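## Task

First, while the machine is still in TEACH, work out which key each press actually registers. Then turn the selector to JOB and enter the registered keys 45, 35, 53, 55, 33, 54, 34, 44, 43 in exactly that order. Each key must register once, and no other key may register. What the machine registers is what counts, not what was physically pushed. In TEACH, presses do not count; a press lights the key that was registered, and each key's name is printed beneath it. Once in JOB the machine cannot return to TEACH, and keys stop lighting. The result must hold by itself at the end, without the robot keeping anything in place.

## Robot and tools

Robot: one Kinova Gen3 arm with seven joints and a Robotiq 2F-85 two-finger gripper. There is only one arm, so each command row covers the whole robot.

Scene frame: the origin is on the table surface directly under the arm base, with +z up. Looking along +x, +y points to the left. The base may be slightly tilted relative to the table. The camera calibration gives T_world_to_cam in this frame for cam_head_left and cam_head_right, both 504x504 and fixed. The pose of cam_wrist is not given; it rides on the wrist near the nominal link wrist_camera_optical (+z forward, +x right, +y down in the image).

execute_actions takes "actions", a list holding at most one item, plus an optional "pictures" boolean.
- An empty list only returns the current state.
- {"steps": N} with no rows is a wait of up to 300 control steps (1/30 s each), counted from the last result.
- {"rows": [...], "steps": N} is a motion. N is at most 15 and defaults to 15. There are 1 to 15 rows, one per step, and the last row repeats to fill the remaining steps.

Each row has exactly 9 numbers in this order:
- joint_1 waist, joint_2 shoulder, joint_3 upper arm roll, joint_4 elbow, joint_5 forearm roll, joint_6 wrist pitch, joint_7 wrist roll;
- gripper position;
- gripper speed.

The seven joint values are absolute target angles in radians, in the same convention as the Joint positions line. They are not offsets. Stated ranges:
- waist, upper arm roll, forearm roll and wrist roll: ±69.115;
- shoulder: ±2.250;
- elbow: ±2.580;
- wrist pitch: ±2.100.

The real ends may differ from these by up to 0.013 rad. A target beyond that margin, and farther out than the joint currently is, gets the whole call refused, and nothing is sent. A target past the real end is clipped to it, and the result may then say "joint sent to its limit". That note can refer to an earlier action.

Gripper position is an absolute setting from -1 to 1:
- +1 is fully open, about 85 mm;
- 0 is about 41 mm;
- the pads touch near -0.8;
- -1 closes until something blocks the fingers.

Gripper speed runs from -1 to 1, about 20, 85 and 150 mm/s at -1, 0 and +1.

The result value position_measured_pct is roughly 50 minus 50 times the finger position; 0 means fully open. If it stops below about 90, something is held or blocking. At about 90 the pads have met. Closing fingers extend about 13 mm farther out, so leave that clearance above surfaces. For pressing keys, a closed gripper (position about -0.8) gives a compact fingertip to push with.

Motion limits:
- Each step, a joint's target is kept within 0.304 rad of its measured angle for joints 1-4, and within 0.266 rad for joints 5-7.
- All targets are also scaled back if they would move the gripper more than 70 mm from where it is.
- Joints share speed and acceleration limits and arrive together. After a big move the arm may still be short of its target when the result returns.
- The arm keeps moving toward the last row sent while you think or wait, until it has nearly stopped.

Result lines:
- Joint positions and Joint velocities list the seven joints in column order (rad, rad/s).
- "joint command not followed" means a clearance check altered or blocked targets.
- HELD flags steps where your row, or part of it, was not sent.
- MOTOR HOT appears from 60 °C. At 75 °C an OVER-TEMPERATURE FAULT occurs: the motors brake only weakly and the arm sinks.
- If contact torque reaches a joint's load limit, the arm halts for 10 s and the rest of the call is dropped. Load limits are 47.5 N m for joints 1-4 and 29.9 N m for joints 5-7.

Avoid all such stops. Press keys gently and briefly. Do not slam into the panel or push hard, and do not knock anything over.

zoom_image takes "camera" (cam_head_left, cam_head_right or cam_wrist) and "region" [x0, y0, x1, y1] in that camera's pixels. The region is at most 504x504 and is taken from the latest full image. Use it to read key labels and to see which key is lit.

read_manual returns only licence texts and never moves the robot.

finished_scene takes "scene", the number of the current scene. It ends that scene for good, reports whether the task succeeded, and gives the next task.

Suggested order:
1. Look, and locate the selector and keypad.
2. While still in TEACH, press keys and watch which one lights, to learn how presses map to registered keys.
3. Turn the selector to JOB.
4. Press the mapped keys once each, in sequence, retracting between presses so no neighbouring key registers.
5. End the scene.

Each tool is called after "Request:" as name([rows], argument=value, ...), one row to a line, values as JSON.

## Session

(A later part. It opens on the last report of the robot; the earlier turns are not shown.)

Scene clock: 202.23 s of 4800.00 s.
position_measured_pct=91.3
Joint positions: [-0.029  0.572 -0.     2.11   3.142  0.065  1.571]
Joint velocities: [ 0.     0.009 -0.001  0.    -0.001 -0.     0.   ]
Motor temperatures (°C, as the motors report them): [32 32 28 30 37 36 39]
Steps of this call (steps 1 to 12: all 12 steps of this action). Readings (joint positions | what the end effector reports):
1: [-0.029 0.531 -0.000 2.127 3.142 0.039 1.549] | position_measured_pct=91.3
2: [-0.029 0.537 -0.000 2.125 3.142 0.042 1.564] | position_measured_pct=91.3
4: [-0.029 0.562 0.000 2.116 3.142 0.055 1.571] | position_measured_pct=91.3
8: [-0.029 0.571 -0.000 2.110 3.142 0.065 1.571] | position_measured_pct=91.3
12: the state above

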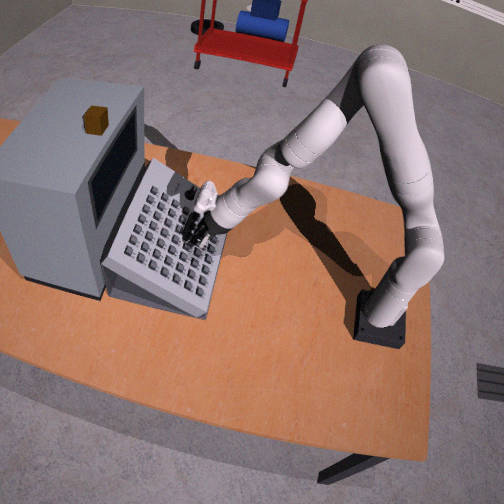

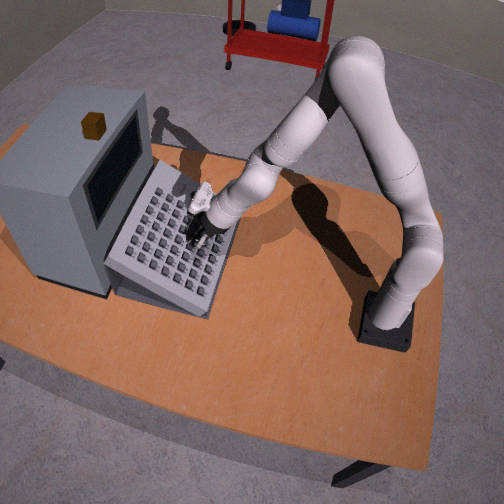

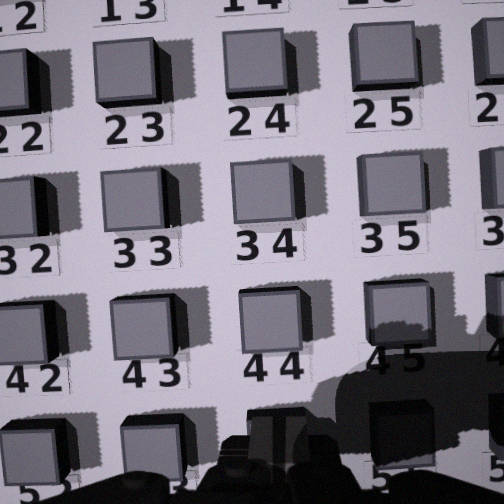

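Sequence: 54, 44, 62, 64, 42, 63, 43, 53, 52.

Request:
execute_actions([
  {"rows":[[-0.029,0.581,0,2.1065,3.1416,0.07,1.571,-1,1],[-0.029,0.587,0,2.104,3.1416,0.073,1.571,-1,1],[-0.029,0.592,0,2.102,3.1416,0.076,1.571,-1,1],[-0.029,0.596,0,2.1,3.1416,0.078,1.571,-1,1],[-0.029,0.6,0,2.0985,3.1416,0.081,1.571,-1,1],[-0.029,0.604,0,2.097,3.1416,0.083,1.571,-1,1],[-0.029,0.607,0,2.0955,3.1416,0.085,1.571,-1,1]],"steps":11},
], pictures=false)

Request:
execute_actions([
  {"rows":[[-0.029,0.57,0,2.111,3.1416,0.063,1.571,-1,1]],"steps":6},
], pictures=false)

Request:
execute_actions([
  {"rows":[[-0.03,0.57,0,2.002,3.1416,-0.046,1.571,-1,1]],"steps":11},
], pictures=false)

Request:
execute_actions([
  {"rows":[[-0.03,0.578,0,1.999,3.1416,-0.041,1.571,-1,1],[-0.03,0.585,0,1.996,3.1416,-0.037,1.571,-1,1],[-0.03,0.59,0,1.994,3.1416,-0.034,1.571,-1,1],[-0.03,0.594,0,1.9925,3.1416,-0.031,1.571,-1,1],[-0.03,0.598,0,1.991,3.1416,-0.029,1.571,-1,1],[-0.03,0.601,0,1.99,3.1416,-0.027,1.571,-1,1],[-0.03,0.604,0,1.989,3.1416,-0.025,1.571,-1,1]],"steps":11},
], pictures=false)

Request:
execute_actions([
  {"rows":[[-0.03,0.558,0,2.006,3.1416,-0.054,1.571,-1,1]],"steps":7},
], pictures=false)

Request:
execute_actions([
  {"rows":[[-0.163,0.578,0,2.221,3.1416,0.181,1.571,-1,1]],"steps":15},
], pictures=false)

Request:
execute_actions([
  {"rows":[[-0.163,0.578,0,2.221,3.1416,0.181,1.571,-1,1],[-0.163,0.582,0,2.2195,3.1416,0.184,1.571,-1,1],[-0.163,0.59,0,2.216,3.1416,0.188,1.571,-1,1],[-0.163,0.597,0,2.213,3.1416,0.192,1.571,-1,1],[-0.163,0.603,0,2.2105,3.1416,0.196,1.571,-1,1],[-0.163,0.608,0,2.2085,3.1416,0.199,1.571,-1,1],[-0.163,0.612,0,2.207,3.1416,0.201,1.571,-1,1],[-0.163,0.616,0,2.205,3.1416,0.203,1.571,-1,1],[-0.163,0.619,0,2.204,3.1416,0.205,1.571,-1,1]],"steps":13},
], pictures=false)

Request:
execute_actions([
  {"rows":[[-0.163,0.58,0,2.22,3.1416,0.182,1.571,-1,1]],"steps":6},
], pictures=false)

Request:
execute_actions([
  {"rows":[[-0.026,0.585,0,2.2155,3.1416,0.183,1.571,-1,1]],"steps":15},
], pictures=false)

Request:
execute_actions([
  {"rows":[[-0.026,0.593,0,2.212,3.1416,0.187,1.571,-1,1],[-0.026,0.6,0,2.209,3.1416,0.191,1.571,-1,1],[-0.026,0.606,0,2.2065,3.1416,0.195,1.571,-1,1],[-0.026,0.611,0,2.2045,3.1416,0.198,1.571,-1,1],[-0.026,0.615,0,2.203,3.1416,0.2,1.571,-1,1],[-0.026,0.619,0,2.201,3.1416,0.202,1.571,-1,1],[-0.026,0.622,0,2.2,3.1416,0.204,1.571,-1,1]],"steps":11},
], pictures=false)

Request:
execute_actions([
  {"rows":[[-0.026,0.572,0,2.221,3.1416,0.175,1.571,-1,1]],"steps":7},
], pictures=false)

Request:
execute_actions([
  {"rows":[[-0.152,0.563,0,2.006,3.1416,-0.049,1.571,-1,1]],"steps":15},
], pictures=false)

Request:
execute_actions([
  {"rows":[[-0.152,0.563,0,2.006,3.1416,-0.049,1.571,-1,1],[-0.152,0.568,0,2.004,3.1416,-0.046,1.571,-1,1],[-0.152,0.576,0,2.001,3.1416,-0.041,1.571,-1,1],[-0.152,0.582,0,1.9985,3.1416,-0.038,1.571,-1,1],[-0.152,0.587,0,1.9965,3.1416,-0.035,1.571,-1,1],[-0.152,0.591,0,1.995,3.1416,-0.032,1.571,-1,1],[-0.152,0.595,0,1.9935,3.1416,-0.030,1.571,-1,1],[-0.152,0.598,0,1.992,3.1416,-0.028,1.571,-1,1],[-0.152,0.601,0,1.991,3.1416,-0.026,1.571,-1,1]],"steps":13},
], pictures=false)

Request:
execute_actions([
  {"rows":[[-0.152,0.558,0,2.008,3.1416,-0.052,1.571,-1,1]],"steps":7},
], pictures=false)

Request:
execute_actions([
  {"rows":[[-0.094,0.578,0,2.221,3.1416,0.181,1.571,-1,1]],"steps":15},
], pictures=false)

Request:
execute_actions([
  {"rows":[[-0.094,0.583,0,2.219,3.1416,0.184,1.571,-1,1],[-0.094,0.59,0,2.216,3.1416,0.188,1.571,-1,1],[-0.094,0.597,0,2.213,3.1416,0.192,1.571,-1,1],[-0.094,0.603,0,2.2105,3.1416,0.196,1.571,-1,1],[-0.094,0.608,0,2.2085,3.1416,0.199,1.571,-1,1],[-0.094,0.612,0,2.207,3.1416,0.201,1.571,-1,1],[-0.094,0.616,0,2.205,3.1416,0.203,1.571,-1,1],[-0.094,0.619,0,2.204,3.1416,0.205,1.571,-1,1]],"steps":12},
], pictures=false)

Request:
execute_actions([
  {"rows":[[-0.094,0.572,0,2.2235,3.1416,0.178,1.571,-1,1]],"steps":7},
], pictures=false)

Request:
execute_actions([
  {"rows":[[-0.091,0.563,0,2.006,3.1416,-0.049,1.571,-1,1]],"steps":15},
], pictures=false)

Request:
execute_actions([
  {"rows":[[-0.091,0.569,0,2.004,3.1416,-0.045,1.571,-1,1],[-0.091,0.576,0,2.001,3.1416,-0.041,1.571,-1,1],[-0.091,0.582,0,1.9985,3.1416,-0.038,1.571,-1,1],[-0.091,0.587,0,1.9965,3.1416,-0.035,1.571,-1,1],[-0.091,0.591,0,1.995,3.1416,-0.032,1.571,-1,1],[-0.091,0.595,0,1.9935,3.1416,-0.030,1.571,-1,1],[-0.091,0.598,0,1.992,3.1416,-0.028,1.571,-1,1],[-0.091,0.601,0,1.991,3.1416,-0.026,1.571,-1,1]],"steps":12},
], pictures=false)

Request:
execute_actions([
  {"rows":[[-0.091,0.565,0,2.005,3.1416,-0.048,1.571,-1,1]],"steps":6},
], pictures=false)

Request:
execute_actions([
  {"rows":[[-0.093,0.57,0,2.114,3.1416,0.066,1.571,-1,1]],"steps":11},
], pictures=false)

Request:
execute_actions([
  {"rows":[[-0.093,0.578,0,2.1105,3.1416,0.071,1.571,-1,1],[-0.093,0.584,0,2.108,3.1416,0.074,1.571,-1,1],[-0.093,0.589,0,2.106,3.1416,0.077,1.571,-1,1],[-0.093,0.593,0,2.104,3.1416,0.079,1.571,-1,1],[-0.093,0.597,0,2.1025,3.1416,0.082,1.571,-1,1],[-0.093,0.601,0,2.101,3.1416,0.084,1.571,-1,1],[-0.093,0.604,0,2.0995,3.1416,0.086,1.571,-1,1]],"steps":11},
], pictures=false)

Request:
execute_actions([
  {"rows":[[-0.093,0.57,0,2.114,3.1416,0.066,1.571,-1,1]],"steps":6},
], pictures=false)

Request:
execute_actions([
  {"rows":[[-0.158,0.57,0,2.114,3.1416,0.066,1.571,-1,1]],"steps":11},
], pictures=false)

Request:
execute_actions([
  {"rows":[[-0.158,0.578,0,2.1105,3.1416,0.071,1.571,-1,1],[-0.158,0.584,0,2.108,3.1416,0.074,1.571,-1,1],[-0.158,0.589,0,2.106,3.1416,0.077,1.571,-1,1],[-0.158,0.593,0,2.104,3.1416,0.079,1.571,-1,1],[-0.158,0.597,0,2.1025,3.1416,0.082,1.571,-1,1],[-0.158,0.601,0,2.101,3.1416,0.084,1.571,-1,1],[-0.158,0.604,0,2.0995,3.1416,0.086,1.571,-1,1]],"steps":11},
], pictures=false)

Request:
execute_actions([
  {"rows":[[-0.158,0.52,0,2.13,3.1416,0.032,1.571,-1,1]],"steps":13},
])

Scene clock: 245.53 s of 4800.00 s.
position_measured_pct=91.3
Joint positions: [-0.029  0.602 -0.     2.099  3.142  0.083  1.571]
Joint velocities: [ 0.     0.    -0.002  0.001 -0.     0.001  0.002]
Motor temperatures (°C, as the motors report them): [32 32 28 30 37 36 39]
Steps of this call (steps 1 to 15: the robot went on to your last target; steps 16 to 90: nothing new was sent; then 39.93 s passed at rest; steps 91 to 101: all 11 steps of this action). Readings (joint positions | what the end effector reports):
91: [-0.029 0.574 0.000 2.110 3.142 0.066 1.571] | position_measured_pct=91.3
92: [-0.029 0.579 0.000 2.108 3.142 0.068 1.571] | position_measured_pct=91.3
94: [-0.029 0.590 0.000 2.103 3.142 0.074 1.571] | position_measured_pct=91.3
98: [-0.029 0.602 -0.000 2.098 3.142 0.082 1.571] | position_measured_pct=91.3
101: the state above

Scene clock: 245.73 s of 4800.00 s.
position_measured_pct=91.3
Joint positions: [-0.029  0.571  0.     2.11   3.142  0.064  1.571]
Joint velocities: [ 0.     0.024 -0.003  0.009 -0.001 -0.027 -0.   ]
Motor temperatures (°C, as the motors report them): [32 32 28 30 37 36 39]
Steps of this call (steps 1 to 6: all 6 steps of this action). Readings (joint positions | what the end effector reports):
1: [-0.029 0.601 -0.000 2.099 3.142 0.082 1.571] | position_measured_pct=91.3
2: [-0.029 0.596 -0.000 2.101 3.142 0.080 1.571] | position_measured_pct=91.3
4: [-0.029 0.575 -0.000 2.108 3.142 0.069 1.571] | position_measured_pct=91.3
6: the state above

Scene clock: 246.10 s of 4800.00 s.
position_measured_pct=91.3
Joint positions: [-0.03   0.57  -0.     2.002  3.142 -0.045  1.571]
Joint velocities: [ 0.     0.003  0.001 -0.004 -0.002 -0.018  0.   ]
Motor temperatures (°C, as the motors report them): [32 32 28 30 37 36 39]
Steps of this call (steps 1 to 11: all 11 steps of this action). Readings (joint positions | what the end effector reports):
1: [-0.029 0.571 0.000 2.110 3.142 0.062 1.571] | position_measured_pct=91.3
2: [-0.029 0.572 0.000 2.105 3.142 0.056 1.571] | position_measured_pct=91.3
4: [-0.029 0.571 0.000 2.079 3.142 0.029 1.571] | position_measured_pct=91.3
8: [-0.030 0.570 -0.000 2.009 3.142 -0.038 1.571] | position_measured_pct=91.3
11: the state above

Scene clock: 246.47 s of 4800.00 s.
position_measured_pct=91.3
Joint positions: [-0.03   0.598 -0.     1.992  3.142 -0.028  1.571]
Joint velocities: [ 0.     0.002  0.     0.003 -0.001  0.002  0.001]
Motor temperatures (°C, as the motors report them): [32 32 28 30 37 36 39]
Steps of this call (steps 1 to 11: all 11 steps of this action). Readings (joint positions | what the end effector reports):
1: [-0.030 0.571 -0.000 2.002 3.142 -0.045 1.571] | position_measured_pct=91.3
2: [-0.030 0.576 0.000 2.000 3.142 -0.043 1.571] | position_measured_pct=91.3
4: [-0.030 0.587 0.000 1.996 3.142 -0.036 1.571] | position_measured_pct=91.3
8: [-0.030 0.599 -0.000 1.991 3.142 -0.028 1.571] | position_measured_pct=91.3
11: the state above

Scene clock: 246.70 s of 4800.00 s.
position_measured_pct=91.3
Joint positions: [-0.03   0.56   0.     2.005  3.142 -0.053  1.571]
Joint velocities: [-0.     0.017  0.001  0.015  0.001 -0.025  0.   ]
Motor temperatures (°C, as the motors report them): [32 32 28 30 37 36 39]
Steps of this call (steps 1 to 7: all 7 steps of this action). Readings (joint positions | what the end effector reports):
1: [-0.030 0.597 -0.000 1.992 3.142 -0.028 1.571] | position_measured_pct=91.3
2: [-0.030 0.593 -0.000 1.994 3.142 -0.030 1.571] | position_measured_pct=91.3
4: [-0.030 0.569 -0.000 2.001 3.142 -0.043 1.571] | position_measured_pct=91.3
7: the state above

Scene clock: 247.20 s of 4800.00 s.
position_measured_pct=91.3
Joint positions: [-0.16   0.578 -0.     2.221  3.142  0.181  1.571]
Joint velocities: [-0.026 -0.     0.007  0.005 -0.002  0.013 -0.   ]
Motor temperatures (°C, as the motors report them): [32 32 28 30 37 36 39]
Steps of this call (steps 1 to 15: all 15 steps of this action). Readings (joint positions | what the end effector reports):
1: [-0.031 0.560 0.000 2.007 3.142 -0.053 1.571] | position_measured_pct=91.3
2: [-0.035 0.561 0.001 2.012 3.142 -0.046 1.571] | position_measured_pct=91.3
4: [-0.054 0.564 0.002 2.038 3.142 -0.015 1.571] | position_measured_pct=91.3
8: [-0.122 0.573 -0.000 2.149 3.142 0.104 1.571] | position_measured_pct=91.3
15: the state above

Scene clock: 247.63 s of 4800.00 s.
position_measured_pct=91.3
Joint positions: [-0.163  0.614  0.     2.207  3.142  0.203  1.571]
Joint velocities: [-0.     0.002 -0.001  0.003  0.     0.002 -0.   ]
Motor temperatures (°C, as the motors report them): [32 32 28 30 37 36 39]
Steps of this call (steps 1 to 13: all 13 steps of this action). Readings (joint positions | what the end effector reports):
1: [-0.161 0.578 -0.000 2.221 3.142 0.181 1.571] | position_measured_pct=91.3
2: [-0.161 0.579 -0.000 2.221 3.142 0.181 1.571] | position_measured_pct=91.3
4: [-0.162 0.588 -0.000 2.217 3.142 0.186 1.571] | position_measured_pct=91.3
8: [-0.163 0.609 0.000 2.208 3.142 0.199 1.571] | position_measured_pct=91.3
13: the state above

Scene clock: 247.83 s of 4800.00 s.
position_measured_pct=91.3
Joint positions: [-0.163  0.581  0.     2.219  3.142  0.183  1.571]
Joint velocities: [-0.     0.021  0.002  0.012 -0.001 -0.028 -0.001]
Motor temperatures (°C, as the motors report them): [32 32 28 30 37 36 39]
Steps of this call (steps 1 to 6: all 6 steps of this action). Readings (joint positions | what the end effector reports):
1: [-0.163 0.613 0.000 2.207 3.142 0.203 1.571] | position_measured_pct=91.3
2: [-0.163 0.608 0.000 2.209 3.142 0.201 1.571] | position_measured_pct=91.3
4: [-0.163 0.587 -0.000 2.216 3.142 0.189 1.571] | position_measured_pct=91.3
6: the state above

Scene clock: 248.33 s of 4800.00 s.
position_measured_pct=91.3
Joint positions: [-0.028  0.585  0.     2.216  3.142  0.183  1.571]
Joint velocities: [ 0.019  0.     0.001 -0.001 -0.001 -0.001  0.001]
Motor temperatures (°C, as the motors report them): [32 32 28 30 37 36 39]
Steps of this call (steps 1 to 15: all 15 steps of this action). Readings (joint positions | what the end effector reports):
1: [-0.161 0.582 -0.000 2.220 3.142 0.182 1.571] | position_measured_pct=91.3
2: [-0.154 0.582 -0.001 2.220 3.142 0.182 1.571] | position_measured_pct=91.3
4: [-0.124 0.582 -0.002 2.219 3.142 0.182 1.571] | position_measured_pct=91.3
8: [-0.045 0.585 0.002 2.216 3.141 0.183 1.571] | position_measured_pct=91.3
15: the state above

Scene clock: 248.70 s of 4800.00 s.
position_measured_pct=91.3
Joint positions: [-0.026  0.617 -0.     2.203  3.142  0.202  1.571]
Joint velocities: [0.001 0.001 0.001 0.002 0.    0.004 0.   ]
Motor temperatures (°C, as the motors report them): [32 32 28 30 37 36 39]
Steps of this call (steps 1 to 11: all 11 steps of this action). Readings (joint positions | what the end effector reports):
1: [-0.028 0.586 0.000 2.215 3.142 0.183 1.571] | position_measured_pct=91.3
2: [-0.027 0.592 0.000 2.213 3.142 0.186 1.571] | position_measured_pct=91.3
4: [-0.027 0.603 0.000 2.208 3.142 0.192 1.571] | position_measured_pct=91.3
8: [-0.026 0.617 -0.000 2.203 3.142 0.202 1.571] | position_measured_pct=91.3
11: the state above

Scene clock: 248.93 s of 4800.00 s.
position_measured_pct=91.3
Joint positions: [-0.026  0.574  0.     2.22   3.142  0.176  1.571]
Joint velocities: [ 0.     0.021  0.001  0.013  0.    -0.027 -0.001]
Motor temperatures (°C, as the motors report them): [32 32 28 30 37 36 39]
Steps of this call (steps 1 to 7: all 7 steps of this action). Readings (joint positions | what the end effector reports):
1: [-0.026 0.616 -0.000 2.204 3.142 0.202 1.571] | position_measured_pct=91.3
2: [-0.026 0.611 -0.000 2.205 3.142 0.200 1.571] | position_measured_pct=91.3
4: [-0.026 0.586 -0.000 2.214 3.142 0.187 1.571] | position_measured_pct=91.3
7: the state above

Scene clock: 249.43 s of 4800.00 s.
position_measured_pct=91.3
Joint positions: [-0.149  0.563 -0.     2.006  3.142 -0.048  1.571]
Joint velocities: [-0.022  0.004  0.011 -0.005  0.001 -0.014  0.001]
Motor temperatures (°C, as the motors report them): [32 32 28 30 37 36 39]
Steps of this call (steps 1 to 15: all 15 steps of this action). Readings (joint positions | what the end effector reports):
1: [-0.027 0.574 0.000 2.220 3.142 0.174 1.571] | position_measured_pct=91.3
2: [-0.031 0.574 0.001 2.215 3.141 0.168 1.571] | position_measured_pct=91.3
4: [-0.049 0.572 0.001 2.189 3.141 0.140 1.571] | position_measured_pct=91.3
8: [-0.112 0.567 0.000 2.078 3.142 0.026 1.571] | position_measured_pct=91.3
15: the state above

Scene clock: 249.87 s of 4800.00 s.
position_measured_pct=91.3
Joint positions: [-0.152  0.596  0.     1.994  3.142 -0.029  1.571]
Joint velocities: [-0.     0.     0.002  0.002 -0.     0.003  0.   ]
Motor temperatures (°C, as the motors report them): [32 32 28 30 37 36 39]
Steps of this call (steps 1 to 13: all 13 steps of this action). Readings (joint positions | what the end effector reports):
1: [-0.150 0.563 -0.000 2.006 3.142 -0.049 1.571] | position_measured_pct=91.3
2: [-0.150 0.564 -0.000 2.006 3.142 -0.048 1.571] | position_measured_pct=91.3
4: [-0.151 0.574 -0.000 2.002 3.142 -0.044 1.571] | position_measured_pct=91.3
8: [-0.152 0.592 0.000 1.995 3.142 -0.032 1.571] | position_measured_pct=91.3
13: the state above

Scene clock: 250.10 s of 4800.00 s.
position_measured_pct=91.3
Joint positions: [-0.152  0.56   0.     2.007  3.142 -0.052  1.571]
Joint velocities: [-0.001  0.011  0.     0.016 -0.001 -0.02  -0.   ]
Motor temperatures (°C, as the motors report them): [32 32 28 30 37 36 39]
Steps of this call (steps 1 to 7: all 7 steps of this action). Readings (joint positions | what the end effector reports):
1: [-0.152 0.595 0.000 1.994 3.142 -0.029 1.571] | position_measured_pct=91.3
2: [-0.152 0.590 0.000 1.996 3.142 -0.031 1.571] | position_measured_pct=91.3
4: [-0.152 0.567 -0.000 2.003 3.142 -0.043 1.571] | position_measured_pct=91.3
7: the state above

Scene clock: 250.60 s of 4800.00 s.
position_measured_pct=91.3
Joint positions: [-0.095  0.578  0.     2.221  3.142  0.181  1.571]
Joint velocities: [ 0.01  -0.002 -0.005  0.003 -0.     0.012 -0.   ]
Motor temperatures (°C, as the motors report them): [32 32 28 30 37 36 39]
Steps of this call (steps 1 to 15: all 15 steps of this action). Readings (joint positions | what the end effector reports):
1: [-0.152 0.560 -0.000 2.009 3.142 -0.051 1.571] | position_measured_pct=91.3
2: [-0.150 0.561 -0.000 2.014 3.142 -0.044 1.571] | position_measured_pct=91.3
4: [-0.142 0.564 -0.001 2.040 3.142 -0.013 1.571] | position_measured_pct=91.3
8: [-0.112 0.573 0.000 2.152 3.142 0.107 1.571] | position_measured_pct=91.3
15: the state above

Scene clock: 251.00 s of 4800.00 s.
position_measured_pct=91.3
Joint positions: [-0.094  0.614 -0.     2.207  3.142  0.203  1.571]
Joint velocities: [ 0.     0.001  0.002  0.003  0.     0.002 -0.   ]
Motor temperatures (°C, as the motors report them): [32 32 28 30 37 36 39]
Steps of this call (steps 1 to 12: all 12 steps of this action). Readings (joint positions | what the end effector reports):
1: [-0.095 0.579 0.000 2.221 3.142 0.181 1.571] | position_measured_pct=91.3
2: [-0.095 0.583 0.000 2.219 3.142 0.183 1.571] | position_measured_pct=91.3
4: [-0.094 0.594 0.000 2.215 3.142 0.189 1.571] | position_measured_pct=91.3
8: [-0.094 0.613 -0.000 2.207 3.142 0.201 1.571] | position_measured_pct=91.3
12: the state above

Scene clock: 251.23 s of 4800.00 s.
position_measured_pct=91.3
Joint positions: [-0.094  0.574  0.     2.223  3.142  0.179  1.571]
Joint velocities: [-0.     0.015  0.001  0.014 -0.    -0.024 -0.001]
Motor temperatures (°C, as the motors report them): [32 32 28 30 37 36 39]
Steps of this call (steps 1 to 7: all 7 steps of this action). Readings (joint positions | what the end effector reports):
1: [-0.094 0.613 -0.000 2.207 3.142 0.203 1.571] | position_measured_pct=91.3
2: [-0.094 0.608 -0.000 2.209 3.142 0.201 1.571] | position_measured_pct=91.3
4: [-0.094 0.584 -0.000 2.217 3.142 0.188 1.571] | position_measured_pct=91.3
7: the state above

Scene clock: 251.73 s of 4800.00 s.
position_measured_pct=91.3
Joint positions: [-0.091  0.563 -0.     2.006  3.142 -0.048  1.571]
Joint velocities: [ 0.001  0.003  0.001 -0.004  0.    -0.014  0.001]
Motor temperatures (°C, as the motors report them): [32 32 28 30 37 36 39]
Steps of this call (steps 1 to 15: all 15 steps of this action). Readings (joint positions | what the end effector reports):
1: [-0.094 0.574 0.000 2.222 3.142 0.177 1.571] | position_measured_pct=91.3
2: [-0.094 0.574 0.000 2.218 3.142 0.171 1.571] | position_measured_pct=91.3
4: [-0.093 0.572 0.000 2.191 3.142 0.143 1.571] | position_measured_pct=91.3
8: [-0.092 0.567 0.000 2.079 3.142 0.027 1.571] | position_measured_pct=91.3
15: the state above

Scene clock: 252.13 s of 4800.00 s.
position_measured_pct=91.3
Joint positions: [-0.091  0.596 -0.     1.994  3.142 -0.028  1.571]
Joint velocities: [ 0.    -0.001  0.002  0.001  0.     0.002  0.001]
Motor temperatures (°C, as the motors report them): [32 32 28 30 37 36 39]
Steps of this call (steps 1 to 12: all 12 steps of this action). Readings (joint positions | what the end effector reports):
1: [-0.091 0.564 0.000 2.006 3.142 -0.048 1.571] | position_measured_pct=91.3
2: [-0.091 0.568 0.000 2.004 3.142 -0.046 1.571] | position_measured_pct=91.3
4: [-0.091 0.579 0.000 2.000 3.142 -0.040 1.571] | position_measured_pct=91.3
8: [-0.091 0.596 0.000 1.993 3.142 -0.030 1.571] | position_measured_pct=91.3
12: the state above

Scene clock: 252.33 s of 4800.00 s.
position_measured_pct=91.3
Joint positions: [-0.091  0.566  0.     2.004  3.142 -0.047  1.571]
Joint velocities: [ 0.     0.025 -0.     0.005  0.001 -0.023 -0.001]
Motor temperatures (°C, as the motors report them): [32 32 28 30 37 36 39]
Steps of this call (steps 1 to 6: all 6 steps of this action). Readings (joint positions | what the end effector reports):
1: [-0.091 0.595 -0.000 1.994 3.142 -0.029 1.571] | position_measured_pct=91.3
2: [-0.091 0.590 -0.000 1.996 3.142 -0.031 1.571] | position_measured_pct=91.3
4: [-0.091 0.570 -0.000 2.002 3.142 -0.042 1.571] | position_measured_pct=91.3
6: the state above

Scene clock: 252.70 s of 4800.00 s.
position_measured_pct=91.3
Joint positions: [-0.093  0.57   0.     2.114  3.142  0.065  1.571]
Joint velocities: [-0.001 -0.005 -0.     0.006 -0.     0.019  0.001]
Motor temperatures (°C, as the motors report them): [32 32 28 30 37 36 39]
Steps of this call (steps 1 to 11: all 11 steps of this action). Readings (joint positions | what the end effector reports):
1: [-0.091 0.567 0.000 2.006 3.142 -0.046 1.571] | position_measured_pct=91.3
2: [-0.091 0.567 0.000 2.011 3.142 -0.040 1.571] | position_measured_pct=91.3
4: [-0.092 0.568 0.000 2.038 3.142 -0.011 1.571] | position_measured_pct=91.3
8: [-0.093 0.570 -0.000 2.107 3.142 0.058 1.571] | position_measured_pct=91.3
11: the state above

Scene clock: 253.07 s of 4800.00 s.
position_measured_pct=91.3
Joint positions: [-0.093  0.599  0.     2.103  3.142  0.084  1.571]
Joint velocities: [ 0.    -0.002  0.001  0.001  0.001  0.002 -0.   ]
Motor temperatures (°C, as the motors report them): [32 32 28 30 37 36 39]
Steps of this call (steps 1 to 11: all 11 steps of this action). Readings (joint positions | what the end effector reports):
1: [-0.093 0.572 0.000 2.113 3.142 0.066 1.571] | position_measured_pct=91.3
2: [-0.093 0.577 0.000 2.111 3.142 0.069 1.571] | position_measured_pct=91.3
4: [-0.093 0.587 0.000 2.107 3.142 0.075 1.571] | position_measured_pct=91.3
8: [-0.093 0.600 0.000 2.102 3.142 0.083 1.571] | position_measured_pct=91.3
11: the state above

Scene clock: 253.27 s of 4800.00 s.
position_measured_pct=91.3
Joint positions: [-0.093  0.571  0.     2.113  3.142  0.067  1.571]
Joint velocities: [-0.     0.027  0.002  0.008  0.    -0.022  0.   ]
Motor temperatures (°C, as the motors report them): [32 32 28 30 37 36 39]
Steps of this call (steps 1 to 6: all 6 steps of this action). Readings (joint positions | what the end effector reports):
1: [-0.093 0.598 -0.000 2.103 3.142 0.084 1.571] | position_measured_pct=91.3
2: [-0.093 0.593 -0.000 2.105 3.142 0.081 1.571] | position_measured_pct=91.3
4: [-0.093 0.574 -0.000 2.111 3.142 0.071 1.571] | position_measured_pct=91.3
6: the state above

Scene clock: 253.63 s of 4800.00 s.
position_measured_pct=91.3
Joint positions: [-0.156  0.57  -0.     2.114  3.142  0.066  1.571]
Joint velocities: [-0.016 -0.001  0.005  0.002 -0.001  0.001  0.001]
Motor temperatures (°C, as the motors report them): [32 32 28 30 37 36 39]
Steps of this call (steps 1 to 11: all 11 steps of this action). Readings (joint positions | what the end effector reports):
1: [-0.094 0.571 0.000 2.114 3.142 0.066 1.571] | position_measured_pct=91.3
2: [-0.101 0.571 0.002 2.114 3.142 0.066 1.571] | position_measured_pct=91.3
4: [-0.130 0.571 0.002 2.114 3.141 0.066 1.571] | position_measured_pct=91.3
8: [-0.154 0.570 -0.002 2.114 3.142 0.066 1.571] | position_measured_pct=91.3
11: the state above

Scene clock: 254.00 s of 4800.00 s.
position_measured_pct=91.3
Joint positions: [-0.158  0.599  0.     2.103  3.142  0.084  1.571]
Joint velocities: [-0.     0.    -0.002  0.003 -0.001  0.001 -0.001]
Motor temperatures (°C, as the motors report them): [32 32 28 30 37 36 39]
Steps of this call (steps 1 to 11: all 11 steps of this action). Readings (joint positions | what the end effector reports):
1: [-0.157 0.571 0.000 2.114 3.142 0.067 1.571] | position_measured_pct=91.3
2: [-0.157 0.577 0.000 2.112 3.142 0.069 1.571] | position_measured_pct=91.3
4: [-0.157 0.587 -0.000 2.107 3.142 0.075 1.571] | position_measured_pct=91.3
8: [-0.158 0.600 0.000 2.102 3.142 0.083 1.571] | position_measured_pct=91.3
11: the state above

Scene clock: 254.43 s of 4800.00 s.
position_measured_pct=91.3
Joint positions: [-0.158  0.521  0.     2.13   3.142  0.032  1.571]
Joint velocities: [-0.    -0.014  0.001 -0.001 -0.001 -0.001 -0.   ]
Motor temperatures (°C, as the motors report them): [32 32 28 30 37 36 39]
Steps of this call (steps 1 to 13: all 13 steps of this action). Readings (joint positions | what the end effector reports):
1: [-0.158 0.598 0.000 2.103 3.142 0.084 1.571] | position_measured_pct=91.3
2: [-0.158 0.593 0.000 2.104 3.142 0.081 1.571] | position_measured_pct=91.3
4: [-0.158 0.566 -0.000 2.112 3.142 0.066 1.571] | position_measured_pct=91.3
8: [-0.158 0.524 0.000 2.129 3.142 0.034 1.571] | position_measured_pct=91.3
13: the state above

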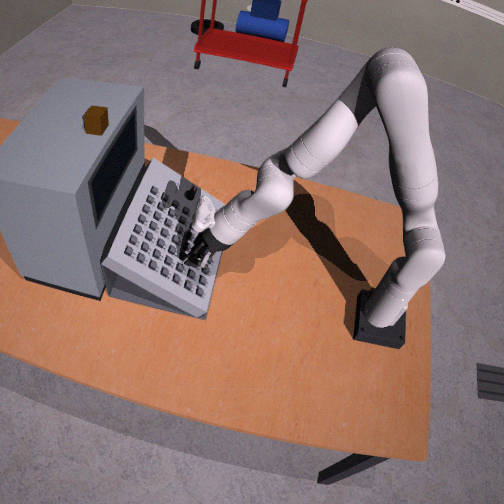

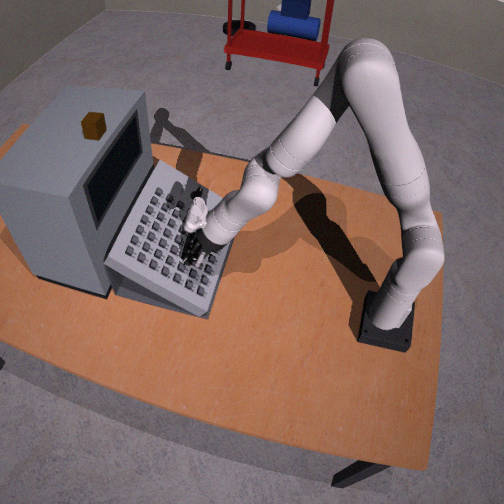

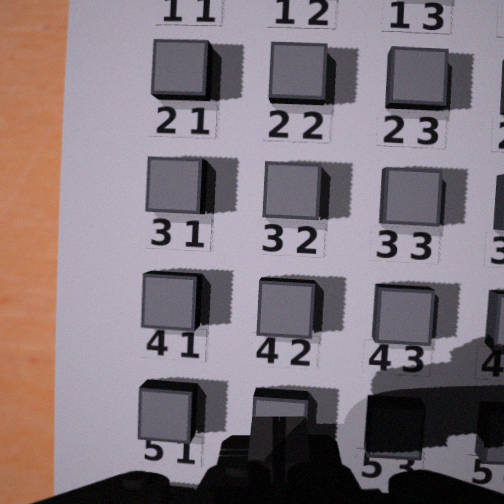

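Request:
finished_scene(scene=1)

The scene is finished: the task was done.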